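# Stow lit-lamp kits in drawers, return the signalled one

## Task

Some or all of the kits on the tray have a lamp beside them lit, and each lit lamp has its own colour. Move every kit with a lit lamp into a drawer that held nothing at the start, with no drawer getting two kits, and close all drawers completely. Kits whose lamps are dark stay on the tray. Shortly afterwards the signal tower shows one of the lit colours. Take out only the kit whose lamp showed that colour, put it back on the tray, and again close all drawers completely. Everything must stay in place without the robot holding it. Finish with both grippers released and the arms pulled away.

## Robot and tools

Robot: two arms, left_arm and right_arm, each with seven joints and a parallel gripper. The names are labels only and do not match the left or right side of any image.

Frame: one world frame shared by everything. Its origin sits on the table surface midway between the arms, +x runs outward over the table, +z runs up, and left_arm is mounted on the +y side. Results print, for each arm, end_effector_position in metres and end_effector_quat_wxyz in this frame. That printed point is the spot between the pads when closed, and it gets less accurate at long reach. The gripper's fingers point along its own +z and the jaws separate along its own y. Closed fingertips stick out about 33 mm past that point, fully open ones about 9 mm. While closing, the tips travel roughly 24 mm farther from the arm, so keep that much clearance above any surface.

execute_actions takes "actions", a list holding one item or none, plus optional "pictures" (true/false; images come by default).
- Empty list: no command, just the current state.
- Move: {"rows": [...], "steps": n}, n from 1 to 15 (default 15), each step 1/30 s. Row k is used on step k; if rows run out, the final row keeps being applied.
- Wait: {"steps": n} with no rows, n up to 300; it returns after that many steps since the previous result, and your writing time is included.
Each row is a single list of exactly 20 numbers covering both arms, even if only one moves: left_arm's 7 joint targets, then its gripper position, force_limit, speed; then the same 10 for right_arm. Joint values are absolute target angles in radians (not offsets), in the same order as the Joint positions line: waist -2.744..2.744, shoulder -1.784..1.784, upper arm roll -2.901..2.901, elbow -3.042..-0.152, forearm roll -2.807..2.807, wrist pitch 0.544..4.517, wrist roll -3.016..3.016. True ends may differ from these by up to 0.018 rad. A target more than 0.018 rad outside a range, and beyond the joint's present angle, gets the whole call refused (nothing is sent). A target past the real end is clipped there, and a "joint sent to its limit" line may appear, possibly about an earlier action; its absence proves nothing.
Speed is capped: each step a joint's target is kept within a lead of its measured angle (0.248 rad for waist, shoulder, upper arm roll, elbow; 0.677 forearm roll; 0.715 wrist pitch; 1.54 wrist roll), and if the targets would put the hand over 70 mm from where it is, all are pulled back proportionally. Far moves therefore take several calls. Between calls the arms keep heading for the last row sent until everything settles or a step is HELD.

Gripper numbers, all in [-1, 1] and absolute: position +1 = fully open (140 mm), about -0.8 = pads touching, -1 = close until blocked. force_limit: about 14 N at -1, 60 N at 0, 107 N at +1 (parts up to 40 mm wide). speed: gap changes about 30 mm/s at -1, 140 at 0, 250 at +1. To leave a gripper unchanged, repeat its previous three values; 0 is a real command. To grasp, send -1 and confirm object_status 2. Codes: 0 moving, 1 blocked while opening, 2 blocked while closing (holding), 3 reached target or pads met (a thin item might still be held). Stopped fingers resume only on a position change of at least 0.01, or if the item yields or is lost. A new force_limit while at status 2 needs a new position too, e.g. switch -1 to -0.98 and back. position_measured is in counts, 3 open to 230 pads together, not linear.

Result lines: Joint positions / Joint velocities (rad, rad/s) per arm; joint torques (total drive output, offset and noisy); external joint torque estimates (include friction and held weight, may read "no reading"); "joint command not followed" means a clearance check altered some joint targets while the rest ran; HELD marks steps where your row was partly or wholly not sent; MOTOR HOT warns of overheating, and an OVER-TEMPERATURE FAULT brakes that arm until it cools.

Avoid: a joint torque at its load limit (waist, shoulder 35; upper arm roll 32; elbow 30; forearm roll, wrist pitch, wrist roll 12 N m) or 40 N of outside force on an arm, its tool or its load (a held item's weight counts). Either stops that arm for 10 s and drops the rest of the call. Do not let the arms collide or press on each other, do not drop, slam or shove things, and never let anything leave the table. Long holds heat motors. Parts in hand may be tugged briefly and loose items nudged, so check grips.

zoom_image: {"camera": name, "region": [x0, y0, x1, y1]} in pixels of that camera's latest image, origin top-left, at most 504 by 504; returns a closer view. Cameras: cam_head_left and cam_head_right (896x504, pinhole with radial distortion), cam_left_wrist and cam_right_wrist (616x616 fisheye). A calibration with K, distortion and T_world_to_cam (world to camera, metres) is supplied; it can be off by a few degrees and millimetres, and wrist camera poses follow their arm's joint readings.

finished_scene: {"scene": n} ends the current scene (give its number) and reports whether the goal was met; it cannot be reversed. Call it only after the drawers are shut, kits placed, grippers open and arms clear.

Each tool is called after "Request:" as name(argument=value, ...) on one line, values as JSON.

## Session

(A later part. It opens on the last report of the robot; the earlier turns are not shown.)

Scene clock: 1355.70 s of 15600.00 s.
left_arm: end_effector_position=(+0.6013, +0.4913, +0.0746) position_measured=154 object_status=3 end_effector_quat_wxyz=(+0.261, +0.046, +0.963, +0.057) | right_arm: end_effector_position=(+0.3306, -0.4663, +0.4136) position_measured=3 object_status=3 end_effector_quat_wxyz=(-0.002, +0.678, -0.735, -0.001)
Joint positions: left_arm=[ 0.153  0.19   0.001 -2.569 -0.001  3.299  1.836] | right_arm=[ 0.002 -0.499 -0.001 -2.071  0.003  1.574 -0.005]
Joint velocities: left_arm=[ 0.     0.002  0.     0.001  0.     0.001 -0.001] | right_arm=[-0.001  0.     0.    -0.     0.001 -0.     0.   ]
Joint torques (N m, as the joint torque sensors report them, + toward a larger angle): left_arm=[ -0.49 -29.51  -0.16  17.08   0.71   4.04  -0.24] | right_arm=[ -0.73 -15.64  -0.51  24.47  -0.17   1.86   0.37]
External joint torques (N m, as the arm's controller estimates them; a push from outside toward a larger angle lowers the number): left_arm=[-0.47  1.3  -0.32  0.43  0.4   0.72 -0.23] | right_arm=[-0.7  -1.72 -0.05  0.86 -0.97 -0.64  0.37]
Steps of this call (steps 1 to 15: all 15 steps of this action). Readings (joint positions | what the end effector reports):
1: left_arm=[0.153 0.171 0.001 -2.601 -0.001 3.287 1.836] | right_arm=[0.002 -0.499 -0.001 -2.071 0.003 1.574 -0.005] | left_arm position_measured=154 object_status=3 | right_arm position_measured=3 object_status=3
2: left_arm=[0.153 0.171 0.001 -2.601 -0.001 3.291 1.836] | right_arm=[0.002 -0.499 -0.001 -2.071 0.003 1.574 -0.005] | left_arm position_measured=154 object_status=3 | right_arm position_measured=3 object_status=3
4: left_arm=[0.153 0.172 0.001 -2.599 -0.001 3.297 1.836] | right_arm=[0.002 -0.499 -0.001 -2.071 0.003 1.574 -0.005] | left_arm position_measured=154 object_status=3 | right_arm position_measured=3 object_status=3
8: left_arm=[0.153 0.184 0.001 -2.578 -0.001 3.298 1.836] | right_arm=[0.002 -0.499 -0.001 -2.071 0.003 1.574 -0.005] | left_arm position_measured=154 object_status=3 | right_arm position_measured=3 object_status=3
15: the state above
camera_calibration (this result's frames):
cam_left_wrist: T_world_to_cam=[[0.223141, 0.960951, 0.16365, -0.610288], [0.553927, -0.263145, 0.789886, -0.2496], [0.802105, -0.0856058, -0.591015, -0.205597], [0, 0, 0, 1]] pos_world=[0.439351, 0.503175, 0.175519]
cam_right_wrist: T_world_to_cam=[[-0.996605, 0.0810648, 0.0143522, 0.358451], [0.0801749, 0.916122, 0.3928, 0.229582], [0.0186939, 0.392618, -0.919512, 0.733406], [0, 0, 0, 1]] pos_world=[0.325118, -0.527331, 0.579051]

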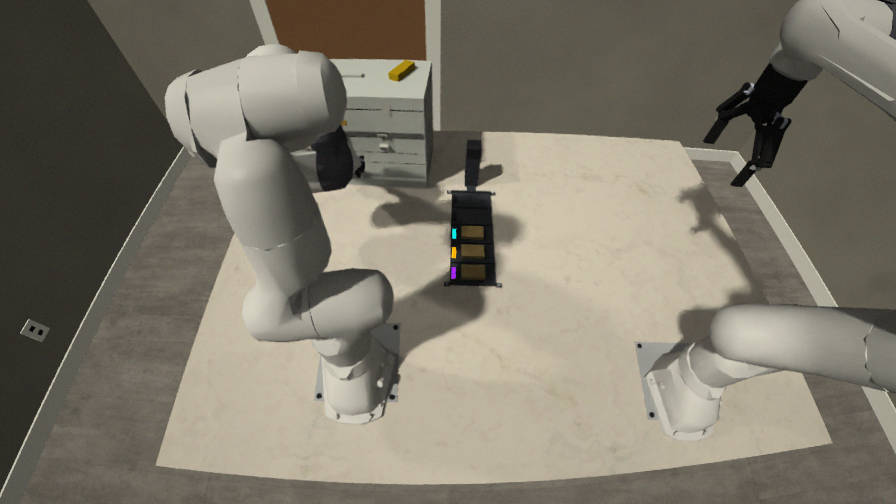

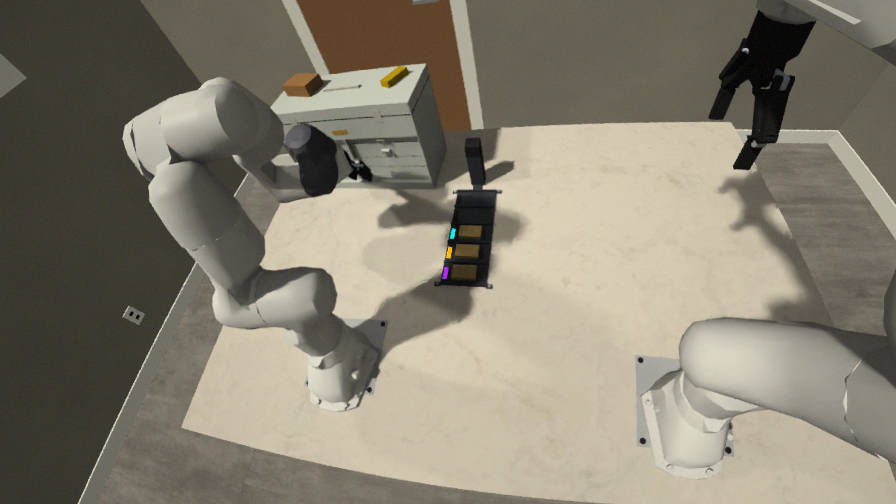

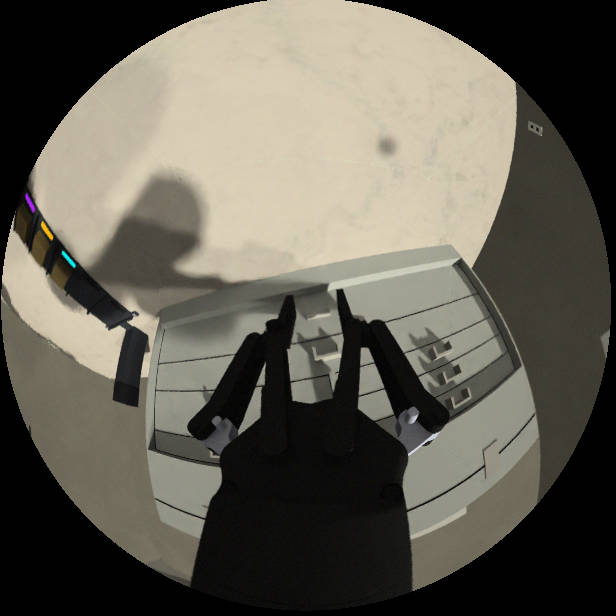

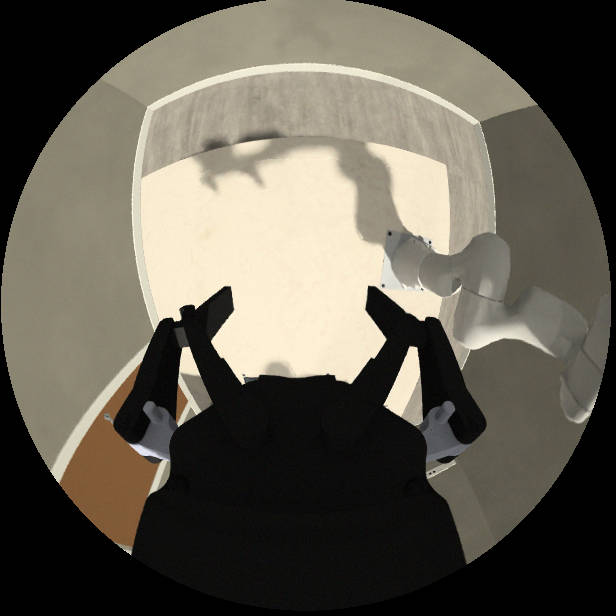

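Request:
execute_actions(actions=[{"rows":[[0.152,0.192,0,-2.567,0,3.303,1.83,-1,0,-0.5,0,-0.5,0,-2.07,0,1.571,0,1,0,0]],"steps":15}], pictures=false)

Request:
execute_actions(actions=[{"rows":[[0.154,0.186,0,-2.577,0,3.315,1.84,-1,0,-0.5,0,-0.5,0,-2.07,0,1.571,0,1,0,0],[0.156,0.178,0,-2.59,0,3.322,1.84,-1,0,-0.5,0,-0.5,0,-2.07,0,1.571,0,1,0,0],[0.158,0.17,0,-2.603,0,3.328,1.845,-1,0,-0.5,0,-0.5,0,-2.07,0,1.571,0,1,0,0],[0.16,0.162,0,-2.615,0,3.334,1.845,-1,0,-0.5,0,-0.5,0,-2.07,0,1.571,0,1,0,0],[0.162,0.153,0,-2.631,0,3.34,1.85,-1,0,-0.5,0,-0.5,0,-2.07,0,1.571,0,1,0,0],[0.164,0.143,0,-2.647,0,3.346,1.85,-1,0,-0.5,0,-0.5,0,-2.07,0,1.571,0,1,0,0],[0.166,0.133,0,-2.662,0,3.352,1.855,-1,0,-0.5,0,-0.5,0,-2.07,0,1.571,0,1,0,0],[0.168,0.124,0,-2.677,0,3.358,1.86,-1,0,-0.5,0,-0.5,0,-2.07,0,1.571,0,1,0,0],[0.17,0.114,0,-2.693,0,3.364,1.86,-1,0,-0.5,0,-0.5,0,-2.07,0,1.571,0,1,0,0],[0.172,0.104,0,-2.708,0,3.37,1.865,-1,0,-0.5,0,-0.5,0,-2.07,0,1.571,0,1,0,0],[0.174,0.094,0,-2.723,0,3.375,1.87,-1,0,-0.5,0,-0.5,0,-2.07,0,1.571,0,1,0,0],[0.176,0.084,0,-2.739,0,3.38,1.87,-1,0,-0.5,0,-0.5,0,-2.07,0,1.571,0,1,0,0],[0.178,0.075,0,-2.754,0,3.385,1.875,-1,0,-0.5,0,-0.5,0,-2.07,0,1.571,0,1,0,0],[0.18,0.065,0,-2.769,0,3.39,1.88,-1,0,-0.5,0,-0.5,0,-2.07,0,1.571,0,1,0,0],[0.183,0.055,0,-2.784,0,3.395,1.88,-1,0,-0.5,0,-0.5,0,-2.07,0,1.571,0,1,0,0]],"steps":15}], pictures=false)

Request:
execute_actions(actions=[{"rows":[[0.185,0.045,0,-2.799,0,3.4,1.885,-1,0,-0.5,0,-0.5,0,-2.07,0,1.571,0,1,0,0],[0.188,0.035,0,-2.814,0,3.405,1.89,-1,0,-0.5,0,-0.5,0,-2.07,0,1.571,0,1,0,0],[0.19,0.025,0,-2.829,0,3.41,1.89,-1,0,-0.5,0,-0.5,0,-2.07,0,1.571,0,1,0,0],[0.192,0.015,0,-2.845,0,3.414,1.895,-1,0,-0.5,0,-0.5,0,-2.07,0,1.571,0,1,0,0],[0.195,0.004,0,-2.859,0,3.418,1.9,-1,0,-0.5,0,-0.5,0,-2.07,0,1.571,0,1,0,0],[0.197,-0.006,0,-2.874,0,3.422,1.9,-1,0,-0.5,0,-0.5,0,-2.07,0,1.571,0,1,0,0],[0.2,-0.016,0,-2.889,0,3.426,1.9,-1,0,-0.5,0,-0.5,0,-2.07,0,1.571,0,1,0,0],[0.202,-0.027,0,-2.903,0,3.43,1.9,-1,0,-0.5,0,-0.5,0,-2.07,0,1.571,0,1,0,0],[0.205,-0.037,0,-2.918,0,3.433,1.9,-1,0,-0.5,0,-0.5,0,-2.07,0,1.571,0,1,0,0],[0.207,-0.047,0,-2.933,0,3.436,1.9,-1,0,-0.5,0,-0.5,0,-2.07,0,1.571,0,1,0,0],[0.21,-0.058,0,-2.948,0,3.437,1.9,-1,0,-0.5,0,-0.5,0,-2.07,0,1.571,0,1,0,0],[0.213,-0.069,0,-2.962,0,3.437,1.9,-1,0,-0.5,0,-0.5,0,-2.07,0,1.571,0,1,0,0]],"steps":15}])

Scene clock: 1393.00 s of 15600.00 s.
left_arm: end_effector_position=(+0.6011, +0.4922, +0.0743) position_measured=192 object_status=2 end_effector_quat_wxyz=(+0.261, +0.046, +0.963, +0.058) | right_arm: end_effector_position=(+0.3306, -0.4663, +0.4136) position_measured=3 object_status=3 end_effector_quat_wxyz=(-0.002, +0.678, -0.735, -0.001)
Joint positions: left_arm=[ 0.154  0.19   0.002 -2.569 -0.001  3.3    1.836] | right_arm=[ 0.002 -0.499 -0.001 -2.071  0.003  1.574 -0.005]
Joint velocities: left_arm=[ 0.001 -0.     0.001  0.     0.     0.001  0.   ] | right_arm=[ 0.    -0.     0.001  0.001  0.    -0.     0.   ]
Joint torques (N m, as the joint torque sensors report them, + toward a larger angle): left_arm=[ -1.66 -29.5   -0.69  17.95   0.66   3.93  -0.24] | right_arm=[ -0.8  -16.08  -0.47  24.71  -0.19   1.82   0.36]
External joint torques (N m, as the arm's controller estimates them; a push from outside toward a larger angle lowers the number): left_arm=[-1.68  1.4  -0.89  1.21  0.35  0.58 -0.23] | right_arm=[-0.81 -2.09 -0.08  1.05 -1.   -0.69  0.36]
Steps of this call (steps 1 to 15: the robot went on to your last target; steps 16 to 90: nothing new was sent; then 33.80 s passed at rest; steps 91 to 105: all 15 steps of this action). Readings (joint positions | what the end effector reports):
91: left_arm=[0.153 0.190 0.001 -2.569 -0.001 3.299 1.836] | right_arm=[0.002 -0.499 -0.001 -2.071 0.003 1.574 -0.005] | left_arm position_measured=154 object_status=0 | right_arm position_measured=3 object_status=3
92: left_arm=[0.153 0.190 0.001 -2.569 -0.001 3.299 1.836] | right_arm=[0.002 -0.499 -0.001 -2.071 0.003 1.574 -0.005] | left_arm position_measured=158 object_status=0 | right_arm position_measured=3 object_status=3
94: left_arm=[0.152 0.191 -0.000 -2.570 -0.001 3.299 1.836] | right_arm=[0.002 -0.499 -0.001 -2.071 0.003 1.574 -0.005] | left_arm position_measured=167 object_status=0 | right_arm position_measured=3 object_status=3
98: left_arm=[0.154 0.190 0.002 -2.569 -0.001 3.300 1.836] | right_arm=[0.002 -0.499 -0.001 -2.071 0.003 1.574 -0.005] | left_arm position_measured=186 object_status=0 | right_arm position_measured=3 object_status=3
105: the state above

Scene clock: 1393.50 s of 15600.00 s.
left_arm: end_effector_position=(+0.5444, +0.4953, +0.0750) position_measured=192 object_status=2 end_effector_quat_wxyz=(+0.261, +0.044, +0.962, +0.064) | right_arm: end_effector_position=(+0.3306, -0.4663, +0.4136) position_measured=3 object_status=3 end_effector_quat_wxyz=(-0.002, +0.678, -0.735, -0.001)
Joint positions: left_arm=[ 0.177  0.078  0.002 -2.748 -0.001  3.369  1.855] | right_arm=[ 0.002 -0.499 -0.001 -2.071  0.003  1.574 -0.005]
Joint velocities: left_arm=[ 0.068 -0.285  0.001 -0.434 -0.002  0.146  0.063] | right_arm=[ 0.001 -0.001  0.001 -0.002  0.001  0.     0.001]
Joint torques (N m, as the joint torque sensors report them, + toward a larger angle): left_arm=[ -0.43 -26.58  -1.15  14.82   0.55   3.85   0.37] | right_arm=[ -0.92 -15.64  -0.72  24.14  -0.14   1.83   0.42]
External joint torques (N m, as the arm's controller estimates them; a push from outside toward a larger angle lowers the number): left_arm=[ 0.01 -2.27 -1.24 -3.05  0.29  0.5   0.38] | right_arm=[-0.98 -1.66 -0.39  0.56 -0.95 -0.66  0.42]
Steps of this call (steps 1 to 15: all 15 steps of this action). Readings (joint positions | what the end effector reports):
1: left_arm=[0.154 0.190 0.002 -2.570 -0.001 3.301 1.836] | right_arm=[0.002 -0.499 -0.001 -2.071 0.003 1.574 -0.005] | left_arm position_measured=192 object_status=2 | right_arm position_measured=3 object_status=3
2: left_arm=[0.154 0.188 0.002 -2.574 -0.001 3.305 1.836] | right_arm=[0.002 -0.499 -0.001 -2.071 0.003 1.574 -0.005] | left_arm position_measured=192 object_status=2 | right_arm position_measured=3 object_status=3
4: left_arm=[0.156 0.179 0.002 -2.591 -0.001 3.312 1.837] | right_arm=[0.002 -0.499 -0.001 -2.071 0.003 1.574 -0.005] | left_arm position_measured=192 object_status=2 | right_arm position_measured=3 object_status=3
8: left_arm=[0.163 0.146 0.002 -2.642 -0.001 3.332 1.841] | right_arm=[0.002 -0.499 -0.001 -2.071 0.003 1.574 -0.005] | left_arm position_measured=192 object_status=2 | right_arm position_measured=3 object_status=3
15: the state above

Scene clock: 1394.00 s of 15600.00 s.
left_arm: end_effector_position=(+0.4773, +0.4988, +0.0760) position_measured=192 object_status=2 end_effector_quat_wxyz=(+0.259, +0.041, +0.962, +0.072) | right_arm: end_effector_position=(+0.3306, -0.4663, +0.4136) position_measured=3 object_status=3 end_effector_quat_wxyz=(-0.002, +0.678, -0.735, -0.001)
Joint positions: left_arm=[ 0.211 -0.063  0.002 -2.948 -0.001  3.43   1.885] | right_arm=[ 0.002 -0.499 -0.001 -2.071  0.003  1.574 -0.005]
Joint velocities: left_arm=[ 0.021 -0.077 -0.001 -0.112  0.001  0.042  0.028] | right_arm=[-0.002 -0.001  0.    -0.001  0.002  0.    -0.001]
Joint torques (N m, as the joint torque sensors report them, + toward a larger angle): left_arm=[ -2.01 -20.09  -0.47  11.88   0.62   3.46   0.52] | right_arm=[ -0.66 -16.15  -0.57  24.23  -0.22   1.82   0.39]
External joint torques (N m, as the arm's controller estimates them; a push from outside toward a larger angle lowers the number): left_arm=[-1.73 -0.58 -0.09 -3.56  0.3   0.04  0.52] | right_arm=[-0.62 -2.09 -0.11  0.54 -1.02 -0.69  0.39]
Steps of this call (steps 1 to 15: all 15 steps of this action). Readings (joint positions | what the end effector reports):
1: left_arm=[0.179 0.068 0.002 -2.763 -0.001 3.374 1.858] | right_arm=[0.002 -0.499 -0.001 -2.071 0.003 1.574 -0.005] | left_arm position_measured=192 object_status=2 | right_arm position_measured=3 object_status=3
2: left_arm=[0.182 0.058 0.002 -2.778 -0.001 3.380 1.860] | right_arm=[0.002 -0.499 -0.001 -2.071 0.003 1.574 -0.005] | left_arm position_measured=192 object_status=2 | right_arm position_measured=3 object_status=3
4: left_arm=[0.186 0.038 0.002 -2.808 -0.001 3.390 1.865] | right_arm=[0.002 -0.499 -0.001 -2.071 0.003 1.574 -0.005] | left_arm position_measured=192 object_status=2 | right_arm position_measured=3 object_status=3
8: left_arm=[0.196 -0.003 0.002 -2.867 -0.001 3.408 1.875] | right_arm=[0.002 -0.499 -0.001 -2.071 0.003 1.574 -0.005] | left_arm position_measured=192 object_status=2 | right_arm position_measured=3 object_status=3
15: the state above
camera_calibration (this result's frames):
cam_left_wrist: T_world_to_cam=[[0.20697, 0.960142, 0.187861, -0.583809], [0.559121, -0.273653, 0.782623, -0.176759], [0.802837, -0.056942, -0.593473, -0.119123], [0, 0, 0, 1]] pos_world=[0.315296, 0.505386, 0.177314]
cam_right_wrist: T_world_to_cam=[[-0.996606, 0.0810647, 0.0143523, 0.358451], [0.0801749, 0.916122, 0.3928, 0.229582], [0.0186938, 0.392618, -0.919512, 0.733406], [0, 0, 0, 1]] pos_world=[0.325118, -0.527331, 0.579051]

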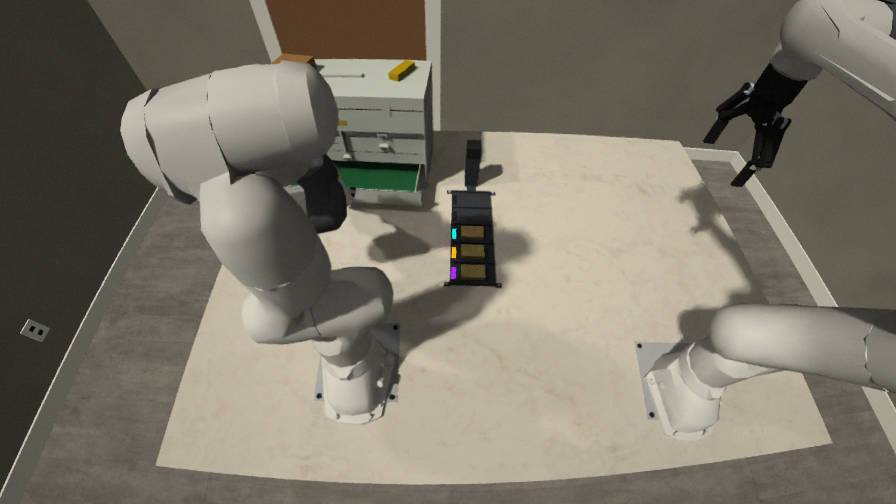

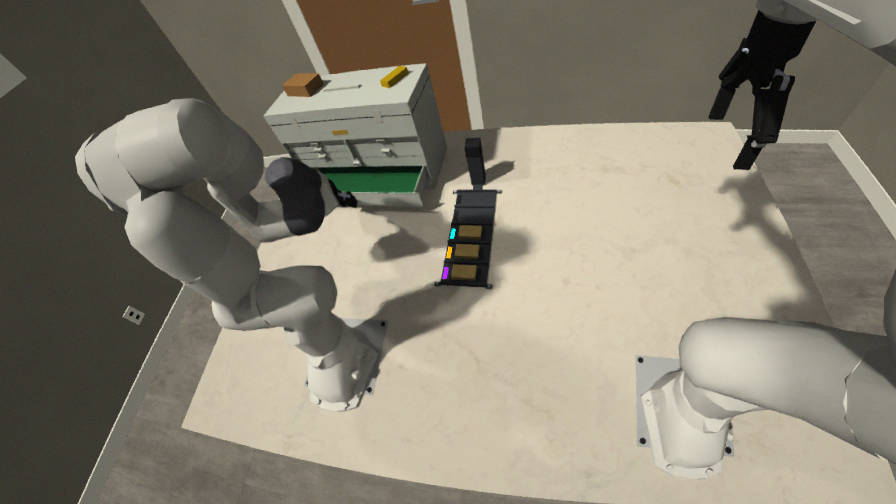

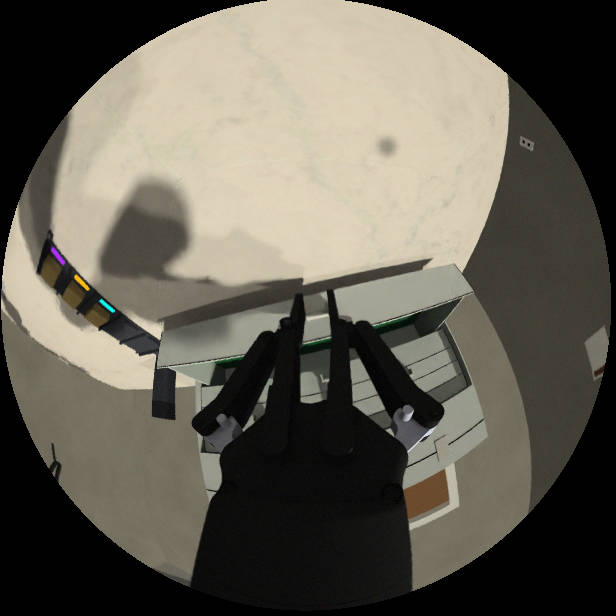

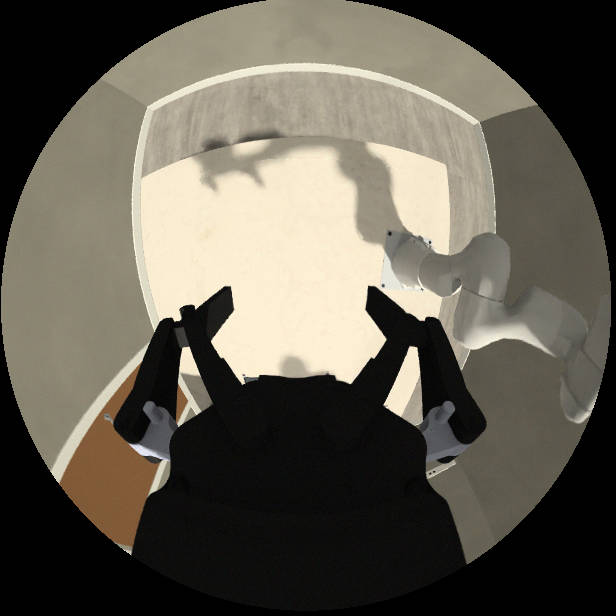

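Request:
execute_actions(actions=[{"rows":[[0.213,-0.069,0,-2.962,0,3.437,1.9,-0.2,-0.3,-0.3,0,-0.5,0,-2.07,0,1.571,0,1,0,0],[0.213,-0.069,0,-2.962,0,3.437,1.9,-0.2,-0.3,-0.3,0,-0.5,0,-2.07,0,1.571,0,1,0,0],[0.213,-0.069,0,-2.962,0,3.437,1.9,-0.2,-0.3,-0.3,0,-0.5,0,-2.07,0,1.571,0,1,0,0],[0.213,-0.069,0,-2.962,0,3.43,1.9,-0.2,-0.3,-0.3,0,-0.5,0,-2.07,0,1.571,0,1,0,0],[0.213,-0.075,0,-2.97,0,3.39,1.9,-0.2,-0.3,-0.3,0,-0.5,0,-2.07,0,1.571,0,1,0,0],[0.213,-0.09,0,-2.975,0,3.36,1.9,-0.2,-0.3,-0.3,0,-0.5,0,-2.07,0,1.571,0,1,0,0],[0.213,-0.11,0,-2.98,0,3.33,1.9,-0.2,-0.3,-0.3,0,-0.5,0,-2.07,0,1.571,0,1,0,0],[0.213,-0.135,0,-2.985,0,3.3,1.9,-0.2,-0.3,-0.3,0,-0.5,0,-2.07,0,1.571,0,1,0,0],[0.213,-0.16,0,-2.99,0,3.27,1.9,-0.2,-0.3,-0.3,0,-0.5,0,-2.07,0,1.571,0,1,0,0],[0.213,-0.19,0,-2.99,0,3.24,1.9,-0.2,-0.3,-0.3,0,-0.5,0,-2.07,0,1.571,0,1,0,0],[0.213,-0.22,0,-2.99,0,3.21,1.9,-0.2,-0.3,-0.3,0,-0.5,0,-2.07,0,1.571,0,1,0,0],[0.213,-0.25,0,-2.99,0,3.2,1.9,-0.2,-0.3,-0.3,0,-0.5,0,-2.07,0,1.571,0,1,0,0],[0.213,-0.28,0,-2.99,0,3.2,1.9,-0.2,-0.3,-0.3,0,-0.5,0,-2.07,0,1.571,0,1,0,0],[0.213,-0.31,0,-2.99,0,3.2,1.9,-0.2,-0.3,-0.3,0,-0.5,0,-2.07,0,1.571,0,1,0,0],[0.213,-0.34,0,-2.99,0,3.2,1.9,-0.2,-0.3,-0.3,0,-0.5,0,-2.07,0,1.571,0,1,0,0]],"steps":15}], pictures=false)

Request:
execute_actions(actions=[{"rows":[[0.213,-0.34,0,-2.99,0,3.2,1.9,-0.2,-0.3,-0.3,0,-0.5,0,-2.07,0,1.571,0,1,0,0],[0.213,-0.34,0,-2.99,0,3.2,1.9,-0.2,-0.3,-0.3,0,-0.5,0,-2.07,0,1.571,0,1,0,0],[0.213,-0.34,0,-2.99,0,3.2,1.9,-0.2,-0.3,-0.3,0,-0.5,0,-2.07,0,1.571,0,1,0,0],[-0.653,-0.34,0,-2.99,0,3.2,0.975,0.12,-0.3,-0.3,0,-0.5,0,-2.07,0,1.571,0,1,0,0]],"steps":15}], pictures=false)

Request:
execute_actions(actions=[{"rows":[[-0.653,-0.34,0,-2.99,0,3.2,0.975,0.12,-0.3,-0.3,0,-0.5,0,-2.07,0,1.571,0,1,0,0],[-0.653,-0.34,0,-2.99,0,3.2,0.975,0.12,-0.3,-0.3,0,-0.5,0,-2.07,0,1.571,0,1,0,0],[-0.653,-0.34,0,-2.99,0,3.2,0.975,0.12,-0.3,-0.3,0,-0.5,0,-2.07,0,1.571,0,1,0,0],[-0.653,-0.34,0,-2.99,0,3.2,0.975,0.12,-0.3,-0.3,0,-0.5,0,-2.07,0,1.571,0,1,0,0],[-0.653,-0.34,0,-2.99,0,3.2,0.975,0.12,-0.3,-0.3,0,-0.5,0,-2.07,0,1.571,0,1,0,0],[-0.653,-0.31,0,-2.93,0,3.12,0.975,0.12,-0.3,-0.3,0,-0.5,0,-2.07,0,1.571,0,1,0,0],[-0.653,-0.28,0,-2.87,0,3.04,0.975,0.12,-0.3,-0.3,0,-0.5,0,-2.07,0,1.571,0,1,0,0],[-0.653,-0.25,0,-2.8,0,2.95,0.975,0.12,-0.3,-0.3,0,-0.5,0,-2.07,0,1.571,0,1,0,0],[-0.653,-0.22,0,-2.74,0,2.86,0.975,0.12,-0.3,-0.3,0,-0.5,0,-2.07,0,1.571,0,1,0,0],[-0.653,-0.19,0,-2.68,0,2.77,0.975,0.12,-0.3,-0.3,0,-0.5,0,-2.07,0,1.571,0,1,0,0],[-0.653,-0.155,0,-2.61,0,2.68,0.975,0.12,-0.3,-0.3,0,-0.5,0,-2.07,0,1.571,0,1,0,0],[-0.653,-0.12,0,-2.55,0,2.59,0.975,0.12,-0.3,-0.3,0,-0.5,0,-2.07,0,1.571,0,1,0,0],[-0.653,-0.09,0,-2.48,0,2.5,0.975,0.12,-0.3,-0.3,0,-0.5,0,-2.07,0,1.571,0,1,0,0],[-0.653,-0.06,0,-2.42,0,2.41,0.975,0.12,-0.3,-0.3,0,-0.5,0,-2.07,0,1.571,0,1,0,0],[-0.653,-0.028,0,-2.354,0,2.323,0.975,0.12,-0.3,-0.3,0,-0.5,0,-2.07,0,1.571,0,1,0,0]],"steps":15}], pictures=false)

Request:
execute_actions(actions=[{"steps":40}])

Scene clock: 1442.17 s of 15600.00 s.
left_arm: end_effector_position=(+0.4647, +0.4966, +0.1162) position_measured=154 object_status=3 end_effector_quat_wxyz=(+0.257, +0.044, +0.963, +0.072) | right_arm: end_effector_position=(+0.3306, -0.4663, +0.4136) position_measured=3 object_status=3 end_effector_quat_wxyz=(-0.002, +0.678, -0.735, -0.001)
Joint positions: left_arm=[ 0.213 -0.275  0.002 -2.99  -0.001  3.255  1.893] | right_arm=[ 0.002 -0.499 -0.001 -2.071  0.003  1.574 -0.005]
Joint velocities: left_arm=[ 0.    -0.866  0.001  0.007 -0.001 -0.29   0.002] | right_arm=[-0.001  0.    -0.001  0.001 -0.     0.001 -0.001]
Joint torques (N m, as the joint torque sensors report them, + toward a larger angle): left_arm=[ -0.59 -11.89  -1.07  16.6    0.68   2.32   0.47] | right_arm=[ -0.72 -15.32  -0.77  24.4   -0.22   1.89   0.41]
External joint torques (N m, as the arm's controller estimates them; a push from outside toward a larger angle lowers the number): left_arm=[-0.57 -1.36 -0.79 -0.56  0.34 -0.6   0.47] | right_arm=[-0.64 -1.42 -0.25  0.77 -1.02 -0.61  0.41]
Steps of this call (steps 1 to 15: the robot went on to your last target; steps 16 to 90: nothing new was sent; then 44.67 s passed at rest; steps 91 to 105: all 15 steps of this action). Readings (joint positions | what the end effector reports):
91: left_arm=[0.213 -0.067 0.002 -2.956 -0.001 3.436 1.890] | right_arm=[0.002 -0.499 -0.001 -2.071 0.003 1.574 -0.005] | left_arm position_measured=192 object_status=0 | right_arm position_measured=3 object_status=3
92: left_arm=[0.213 -0.067 0.002 -2.957 -0.001 3.436 1.891] | right_arm=[0.002 -0.499 -0.001 -2.071 0.003 1.574 -0.005] | left_arm position_measured=191 object_status=0 | right_arm position_measured=3 object_status=3
94: left_arm=[0.213 -0.067 0.002 -2.959 -0.001 3.436 1.891] | right_arm=[0.002 -0.499 -0.001 -2.071 0.003 1.574 -0.005] | left_arm position_measured=176 object_status=0 | right_arm position_measured=3 object_status=3
98: left_arm=[0.213 -0.097 0.002 -2.975 -0.001 3.385 1.892] | right_arm=[0.002 -0.499 -0.001 -2.071 0.003 1.574 -0.005] | left_arm position_measured=155 object_status=0 | right_arm position_measured=3 object_status=3
105: the state above

Scene clock: 1442.67 s of 15600.00 s.
left_arm: end_effector_position=(+0.4601, +0.2483, +0.1366) position_measured=114 object_status=0 end_effector_quat_wxyz=(+0.271, +0.072, +0.958, -0.064) | right_arm: end_effector_position=(+0.3306, -0.4663, +0.4136) position_measured=3 object_status=3 end_effector_quat_wxyz=(-0.002, +0.678, -0.735, -0.001)
Joint positions: left_arm=[-0.323 -0.336  0.002 -2.987 -0.002  3.215  1.416] | right_arm=[ 0.002 -0.499 -0.001 -2.071  0.003  1.574 -0.005]
Joint velocities: left_arm=[-1.307 -0.005 -0.066 -0.     0.019 -0.023 -0.808] | right_arm=[ 0.001  0.     0.001 -0.    -0.001 -0.     0.001]
Joint torques (N m, as the joint torque sensors report them, + toward a larger angle): left_arm=[  1.83 -15.23   4.29  16.72   0.2    2.86  -0.41] | right_arm=[ -0.99 -15.97  -0.95  24.79  -0.17   1.83   0.35]
External joint torques (N m, as the arm's controller estimates them; a push from outside toward a larger angle lowers the number): left_arm=[-3.27 -0.66  1.47 -0.87  0.34 -0.42 -0.41] | right_arm=[-1.02 -1.86 -0.58  1.09 -0.97 -0.67  0.35]
Steps of this call (steps 1 to 15: all 15 steps of this action). Readings (joint positions | what the end effector reports):
1: left_arm=[0.213 -0.299 0.002 -2.989 -0.001 3.247 1.893] | right_arm=[0.002 -0.499 -0.001 -2.071 0.003 1.574 -0.005] | left_arm position_measured=154 object_status=3 | right_arm position_measured=3 object_status=3
2: left_arm=[0.213 -0.316 0.002 -2.988 -0.001 3.240 1.893] | right_arm=[0.002 -0.499 -0.001 -2.071 0.003 1.574 -0.005] | left_arm position_measured=154 object_status=3 | right_arm position_measured=3 object_status=3
4: left_arm=[0.181 -0.331 0.010 -2.987 -0.004 3.232 1.841] | right_arm=[0.002 -0.499 -0.001 -2.071 0.003 1.574 -0.005] | left_arm position_measured=154 object_status=0 | right_arm position_measured=3 object_status=3
8: left_arm=[0.001 -0.334 0.006 -2.987 -0.003 3.224 1.655] | right_arm=[0.002 -0.499 -0.001 -2.071 0.003 1.574 -0.005] | left_arm position_measured=132 object_status=0 | right_arm position_measured=3 object_status=3
15: the state above

Scene clock: 1443.17 s of 15600.00 s.
left_arm: end_effector_position=(+0.4512, +0.0632, +0.1505) position_measured=114 object_status=3 end_effector_quat_wxyz=(+0.122, +0.073, +0.987, -0.077) | right_arm: end_effector_position=(+0.3306, -0.4663, +0.4136) position_measured=3 object_status=3 end_effector_quat_wxyz=(-0.002, +0.678, -0.735, -0.001)
Joint positions: left_arm=[-0.649 -0.095 -0.003 -2.487 -0.     2.682  1.081] | right_arm=[ 0.002 -0.499 -0.001 -2.071  0.003  1.574 -0.005]
Joint velocities: left_arm=[-0.011  0.886 -0.001  1.807 -0.001 -2.103 -0.332] | right_arm=[ 0.001  0.     0.     0.     0.    -0.001 -0.001]
Joint torques (N m, as the joint torque sensors report them, + toward a larger angle): left_arm=[ -1.76 -28.9    2.48  12.29   0.91   1.17  -0.42] | right_arm=[ -1.07 -15.78  -0.81  24.67  -0.2    1.82   0.33]
External joint torques (N m, as the arm's controller estimates them; a push from outside toward a larger angle lowers the number): left_arm=[-2.06  1.85  2.26 -0.18  0.4  -1.04 -0.44] | right_arm=[-1.08 -1.83 -0.41  1.03 -1.   -0.68  0.33]
Steps of this call (steps 1 to 15: all 15 steps of this action). Readings (joint positions | what the end effector reports):
1: left_arm=[-0.369 -0.336 0.002 -2.987 -0.002 3.214 1.390] | right_arm=[0.002 -0.499 -0.001 -2.071 0.003 1.574 -0.005] | left_arm position_measured=114 object_status=0 | right_arm position_measured=3 object_status=3
2: left_arm=[-0.416 -0.336 0.002 -2.987 -0.002 3.214 1.365] | right_arm=[0.002 -0.499 -0.001 -2.071 0.003 1.574 -0.005] | left_arm position_measured=114 object_status=3 | right_arm position_measured=3 object_status=3
4: left_arm=[-0.510 -0.336 0.001 -2.987 -0.002 3.212 1.312] | right_arm=[0.002 -0.499 -0.001 -2.071 0.003 1.574 -0.005] | left_arm position_measured=114 object_status=3 | right_arm position_measured=3 object_status=3
8: left_arm=[-0.628 -0.295 -0.003 -2.905 -0.000 3.130 1.196] | right_arm=[0.002 -0.499 -0.001 -2.071 0.003 1.574 -0.005] | left_arm position_measured=114 object_status=3 | right_arm position_measured=3 object_status=3
15: the state above

Scene clock: 1444.50 s of 15600.00 s.
left_arm: end_effector_position=(+0.4095, +0.0938, +0.1299) position_measured=114 object_status=3 end_effector_quat_wxyz=(+0.001, +0.025, +1.000, -0.001) | right_arm: end_effector_position=(+0.3306, -0.4663, +0.4136) position_measured=3 object_status=3 end_effector_quat_wxyz=(-0.002, +0.678, -0.735, -0.001)
Joint positions: left_arm=[-0.65  -0.03  -0.003 -2.356 -0.     2.327  0.983] | right_arm=[ 0.002 -0.499 -0.001 -2.071  0.003  1.574 -0.005]
Joint velocities: left_arm=[-0.     0.002 -0.001  0.    -0.001 -0.001 -0.005] | right_arm=[-0.001  0.001 -0.001 -0.001 -0.     0.    -0.001]
Joint torques (N m, as the joint torque sensors report them, + toward a larger angle): left_arm=[ -1.97 -27.     2.    21.98   0.82   1.98  -0.26] | right_arm=[ -1.09 -15.89  -0.51  24.49  -0.21   1.84   0.37]
External joint torques (N m, as the arm's controller estimates them; a push from outside toward a larger angle lowers the number): left_arm=[-1.98  1.52  2.01  0.14  0.24 -0.46 -0.26] | right_arm=[-1.06 -2.03 -0.07  0.96 -1.01 -0.64  0.37]
Steps of this call (steps 1 to 40: the robot went on to your last target). Readings (joint positions | what the end effector reports):
1: left_arm=[-0.650 -0.072 -0.003 -2.438 -0.000 2.620 1.071] | right_arm=[0.002 -0.499 -0.001 -2.071 0.003 1.574 -0.005] | left_arm position_measured=114 object_status=3 | right_arm position_measured=3 object_status=3
2: left_arm=[-0.650 -0.058 -0.003 -2.406 -0.000 2.568 1.061] | right_arm=[0.002 -0.499 -0.001 -2.071 0.003 1.574 -0.005] | left_arm position_measured=114 object_status=3 | right_arm position_measured=3 object_status=3
4: left_arm=[-0.650 -0.043 -0.003 -2.374 -0.000 2.491 1.046] | right_arm=[0.002 -0.499 -0.001 -2.071 0.003 1.574 -0.005] | left_arm position_measured=114 object_status=3 | right_arm position_measured=3 object_status=3
8: left_arm=[-0.650 -0.032 -0.003 -2.359 -0.000 2.401 1.023] | right_arm=[0.002 -0.499 -0.001 -2.071 0.003 1.574 -0.005] | left_arm position_measured=114 object_status=3 | right_arm position_measured=3 object_status=3
40: the state above
camera_calibration (this result's frames):
cam_left_wrist: T_world_to_cam=[[0.208789, 0.976317, -0.0566668, -0.16155], [0.891902, -0.166329, 0.420529, -0.39116], [0.401145, -0.138343, -0.905508, 0.156899], [0, 0, 0, 1]] pos_world=[0.319667, 0.114369, 0.297413]
cam_right_wrist: T_world_to_cam=[[-0.996605, 0.0810648, 0.0143522, 0.358451], [0.0801749, 0.916122, 0.3928, 0.229582], [0.0186939, 0.392618, -0.919512, 0.733406], [0, 0, 0, 1]] pos_world=[0.325118, -0.527331, 0.579051]

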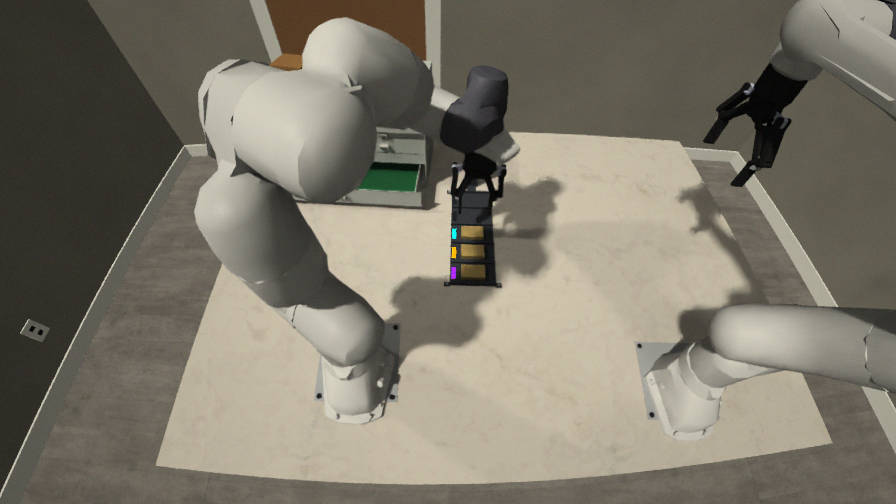

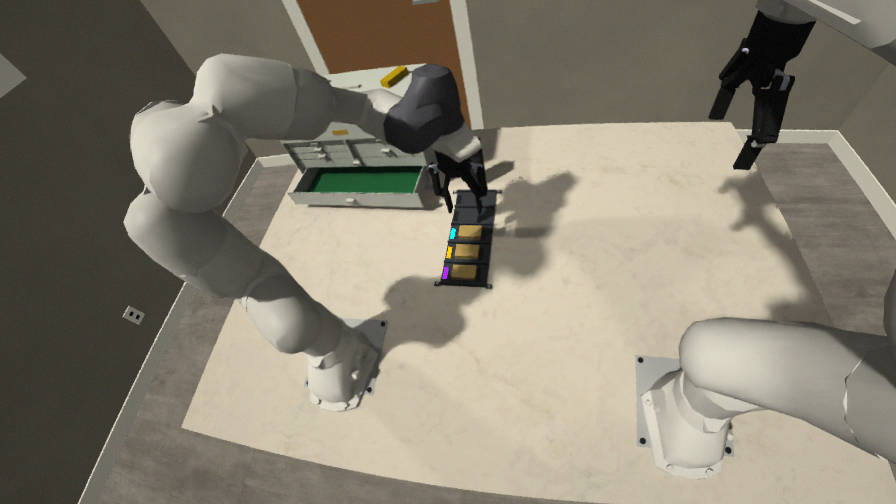

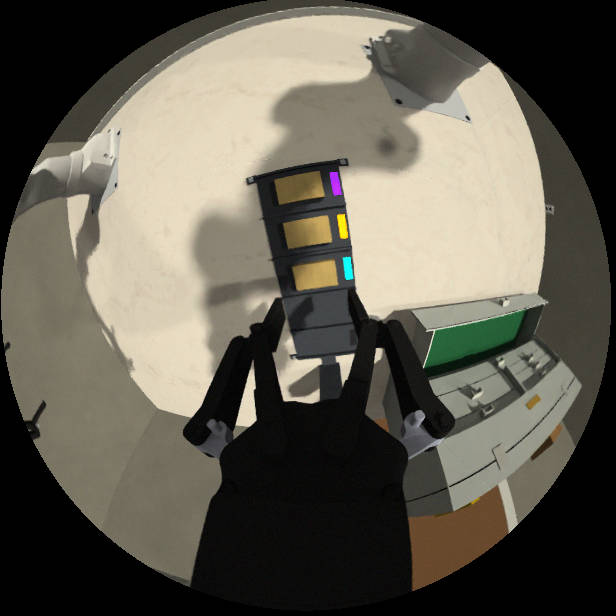

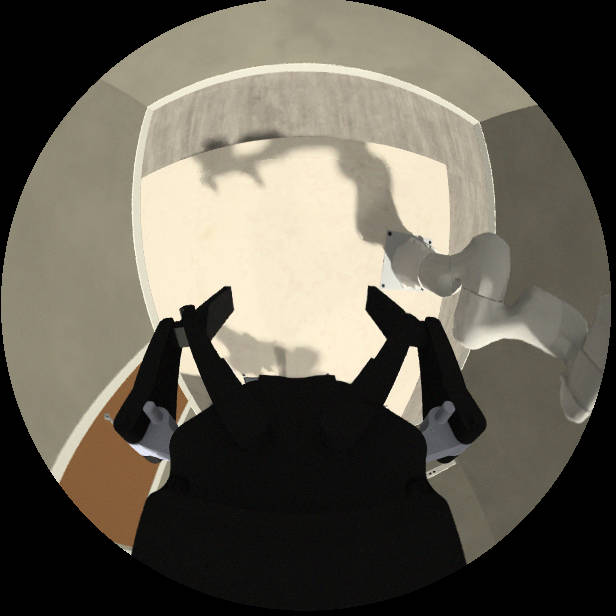

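Request:
execute_actions(actions=[{"rows":[[-0.653,-0.025,0,-2.356,0,2.37,0.975,0.12,-0.3,-0.3,0,-0.5,0,-2.07,0,1.571,0,1,0,0],[-0.653,-0.015,0,-2.36,0,2.39,0.975,0.12,-0.3,-0.3,0,-0.5,0,-2.07,0,1.571,0,1,0,0],[-0.653,-0.005,0,-2.364,0,2.41,0.975,0.12,-0.3,-0.3,0,-0.5,0,-2.07,0,1.571,0,1,0,0],[-0.653,0.005,0,-2.368,0,2.42,0.975,0.12,-0.3,-0.3,0,-0.5,0,-2.07,0,1.571,0,1,0,0],[-0.653,0.017,0,-2.372,0,2.435,0.975,0.12,-0.3,-0.3,0,-0.5,0,-2.07,0,1.571,0,1,0,0],[-0.653,0.029,0,-2.376,0,2.45,0.975,0.12,-0.3,-0.3,0,-0.5,0,-2.07,0,1.571,0,1,0,0],[-0.653,0.041,0,-2.38,0,2.46,0.975,0.12,-0.3,-0.3,0,-0.5,0,-2.07,0,1.571,0,1,0,0],[-0.653,0.053,0,-2.384,0,2.46,0.975,0.12,-0.3,-0.3,0,-0.5,0,-2.07,0,1.571,0,1,0,0],[-0.653,0.065,0,-2.388,0,2.458,0.975,0.12,-0.3,-0.3,0,-0.5,0,-2.07,0,1.571,0,1,0,0]],"steps":15}], pictures=false)

Request:
execute_actions(actions=[{"steps":10}])

Scene clock: 1460.33 s of 15600.00 s.
left_arm: end_effector_position=(+0.4070, +0.0957, +0.0792) position_measured=114 object_status=3 end_effector_quat_wxyz=(-0.005, +0.025, +1.000, +0.003) | right_arm: end_effector_position=(+0.3306, -0.4663, +0.4136) position_measured=3 object_status=3 end_effector_quat_wxyz=(-0.002, +0.678, -0.735, -0.001)
Joint positions: left_arm=[-0.65   0.065 -0.002 -2.389 -0.     2.442  0.982] | right_arm=[ 0.002 -0.499 -0.001 -2.071  0.003  1.574 -0.005]
Joint velocities: left_arm=[ 0.    -0.001 -0.001  0.    -0.     0.073 -0.   ] | right_arm=[-0.001  0.001 -0.001 -0.    -0.001  0.001  0.001]
Joint torques (N m, as the joint torque sensors report them, + toward a larger angle): left_arm=[ -1.24 -29.85   2.07  20.11   0.85   3.18  -0.21] | right_arm=[ -0.92 -15.9   -0.62  24.47  -0.19   1.84   0.39]
External joint torques (N m, as the arm's controller estimates them; a push from outside toward a larger angle lowers the number): left_arm=[-1.13  1.36  2.13 -0.87  0.34  0.8  -0.21] | right_arm=[-0.87 -2.01 -0.14  0.9  -0.99 -0.65  0.39]
Steps of this call (steps 1 to 15: the robot went on to your last target; steps 16 to 90: nothing new was sent; then 12.33 s passed at rest; steps 91 to 105: all 15 steps of this action). Readings (joint positions | what the end effector reports):
91: left_arm=[-0.650 -0.029 -0.002 -2.356 -0.000 2.333 0.982] | right_arm=[0.002 -0.499 -0.001 -2.071 0.003 1.574 -0.005] | left_arm position_measured=114 object_status=3 | right_arm position_measured=3 object_status=3
92: left_arm=[-0.650 -0.027 -0.002 -2.356 -0.000 2.343 0.982] | right_arm=[0.002 -0.499 -0.001 -2.071 0.003 1.574 -0.005] | left_arm position_measured=114 object_status=3 | right_arm position_measured=3 object_status=3
94: left_arm=[-0.650 -0.016 -0.002 -2.358 -0.000 2.366 0.982] | right_arm=[0.002 -0.499 -0.001 -2.071 0.003 1.574 -0.005] | left_arm position_measured=114 object_status=3 | right_arm position_measured=3 object_status=3
98: left_arm=[-0.650 0.025 -0.002 -2.372 -0.000 2.412 0.982] | right_arm=[0.002 -0.499 -0.001 -2.071 0.003 1.574 -0.005] | left_arm position_measured=114 object_status=3 | right_arm position_measured=3 object_status=3
105: the state above

Scene clock: 1460.67 s of 15600.00 s.
left_arm: end_effector_position=(+0.4097, +0.0937, +0.0801) position_measured=114 object_status=3 end_effector_quat_wxyz=(-0.001, +0.025, +1.000, +0.000) | right_arm: end_effector_position=(+0.3306, -0.4663, +0.4136) position_measured=3 object_status=3 end_effector_quat_wxyz=(-0.002, +0.678, -0.735, -0.001)
Joint positions: left_arm=[-0.65   0.065 -0.002 -2.389 -0.     2.452  0.982] | right_arm=[ 0.002 -0.499 -0.001 -2.071  0.003  1.574 -0.005]
Joint velocities: left_arm=[ 0.     0.    -0.001 -0.     0.001  0.009 -0.   ] | right_arm=[-0.002 -0.001 -0.    -0.    -0.001 -0.    -0.   ]
Joint torques (N m, as the joint torque sensors report them, + toward a larger angle): left_arm=[ -2.05 -30.43   1.92  20.22   0.78   3.27  -0.31] | right_arm=[ -0.61 -15.94  -0.76  24.59  -0.23   1.81   0.37]
External joint torques (N m, as the arm's controller estimates them; a push from outside toward a larger angle lowers the number): left_arm=[-1.99 -0.1   1.93 -0.15  0.28  0.84 -0.32] | right_arm=[-0.49 -1.9  -0.18  0.93 -1.02 -0.69  0.37]
Steps of this call (steps 1 to 10: the robot went on to your last target). Readings (joint positions | what the end effector reports):
1: left_arm=[-0.650 0.065 -0.002 -2.389 -0.000 2.444 0.982] | right_arm=[0.002 -0.499 -0.001 -2.071 0.003 1.574 -0.005] | left_arm position_measured=114 object_status=3 | right_arm position_measured=3 object_status=3
2: left_arm=[-0.650 0.065 -0.002 -2.389 -0.000 2.446 0.982] | right_arm=[0.002 -0.499 -0.001 -2.071 0.003 1.574 -0.005] | left_arm position_measured=114 object_status=3 | right_arm position_measured=3 object_status=3
4: left_arm=[-0.650 0.065 -0.002 -2.389 -0.000 2.448 0.982] | right_arm=[0.002 -0.499 -0.001 -2.071 0.003 1.574 -0.005] | left_arm position_measured=114 object_status=3 | right_arm position_measured=3 object_status=3
8: left_arm=[-0.650 0.065 -0.002 -2.389 -0.000 2.451 0.982] | right_arm=[0.002 -0.499 -0.001 -2.071 0.003 1.574 -0.005] | left_arm position_measured=114 object_status=3 | right_arm position_measured=3 object_status=3
10: the state above
camera_calibration (this result's frames):
cam_left_wrist: T_world_to_cam=[[0.207257, 0.976703, -0.0556395, -0.16379], [0.893178, -0.165717, 0.418056, -0.370752], [0.399096, -0.136341, -0.906716, 0.112511], [0, 0, 0, 1]] pos_world=[0.320191, 0.113874, 0.247898]
cam_right_wrist: T_world_to_cam=[[-0.996605, 0.0810648, 0.0143524, 0.358451], [0.0801751, 0.916122, 0.3928, 0.229582], [0.0186937, 0.392618, -0.919512, 0.733406], [0, 0, 0, 1]] pos_world=[0.325118, -0.527331, 0.579051]

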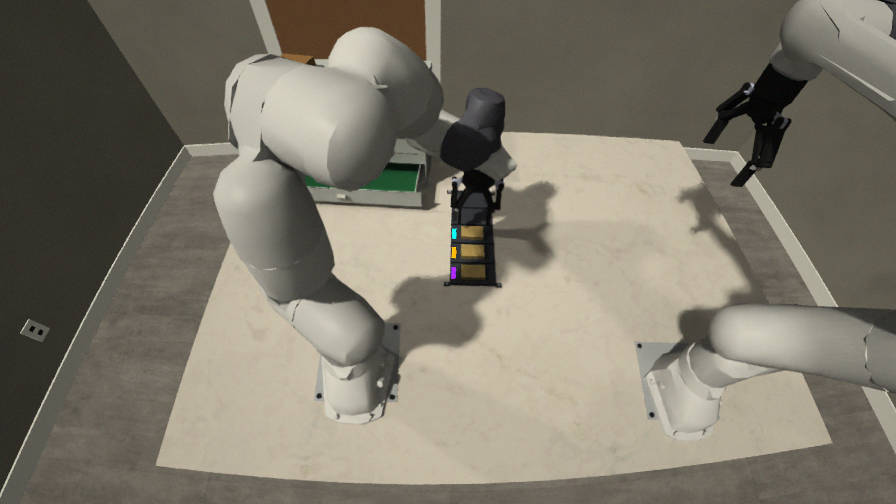

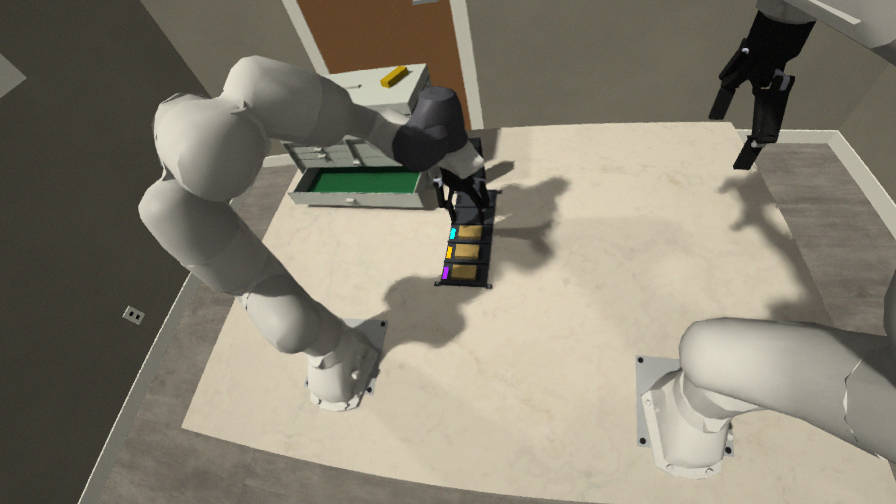

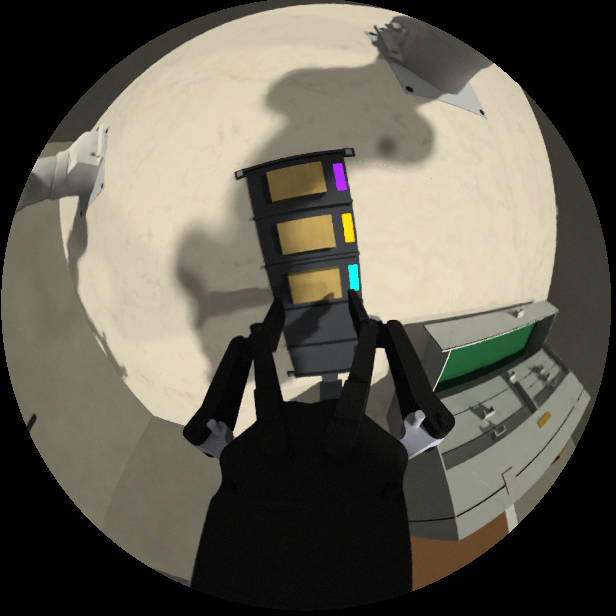

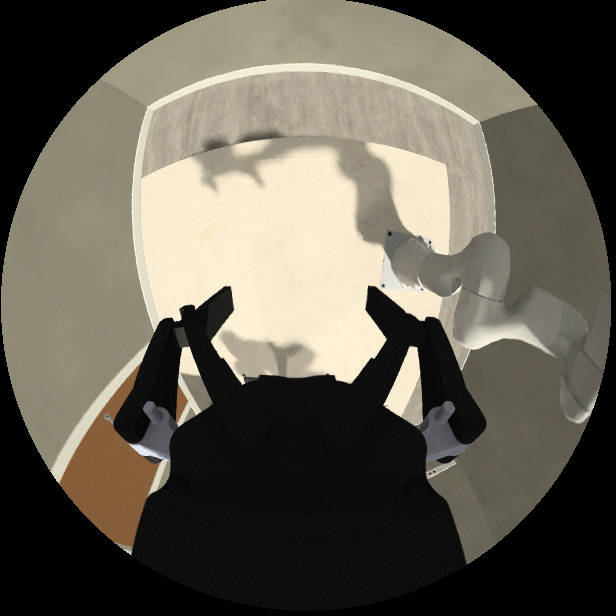

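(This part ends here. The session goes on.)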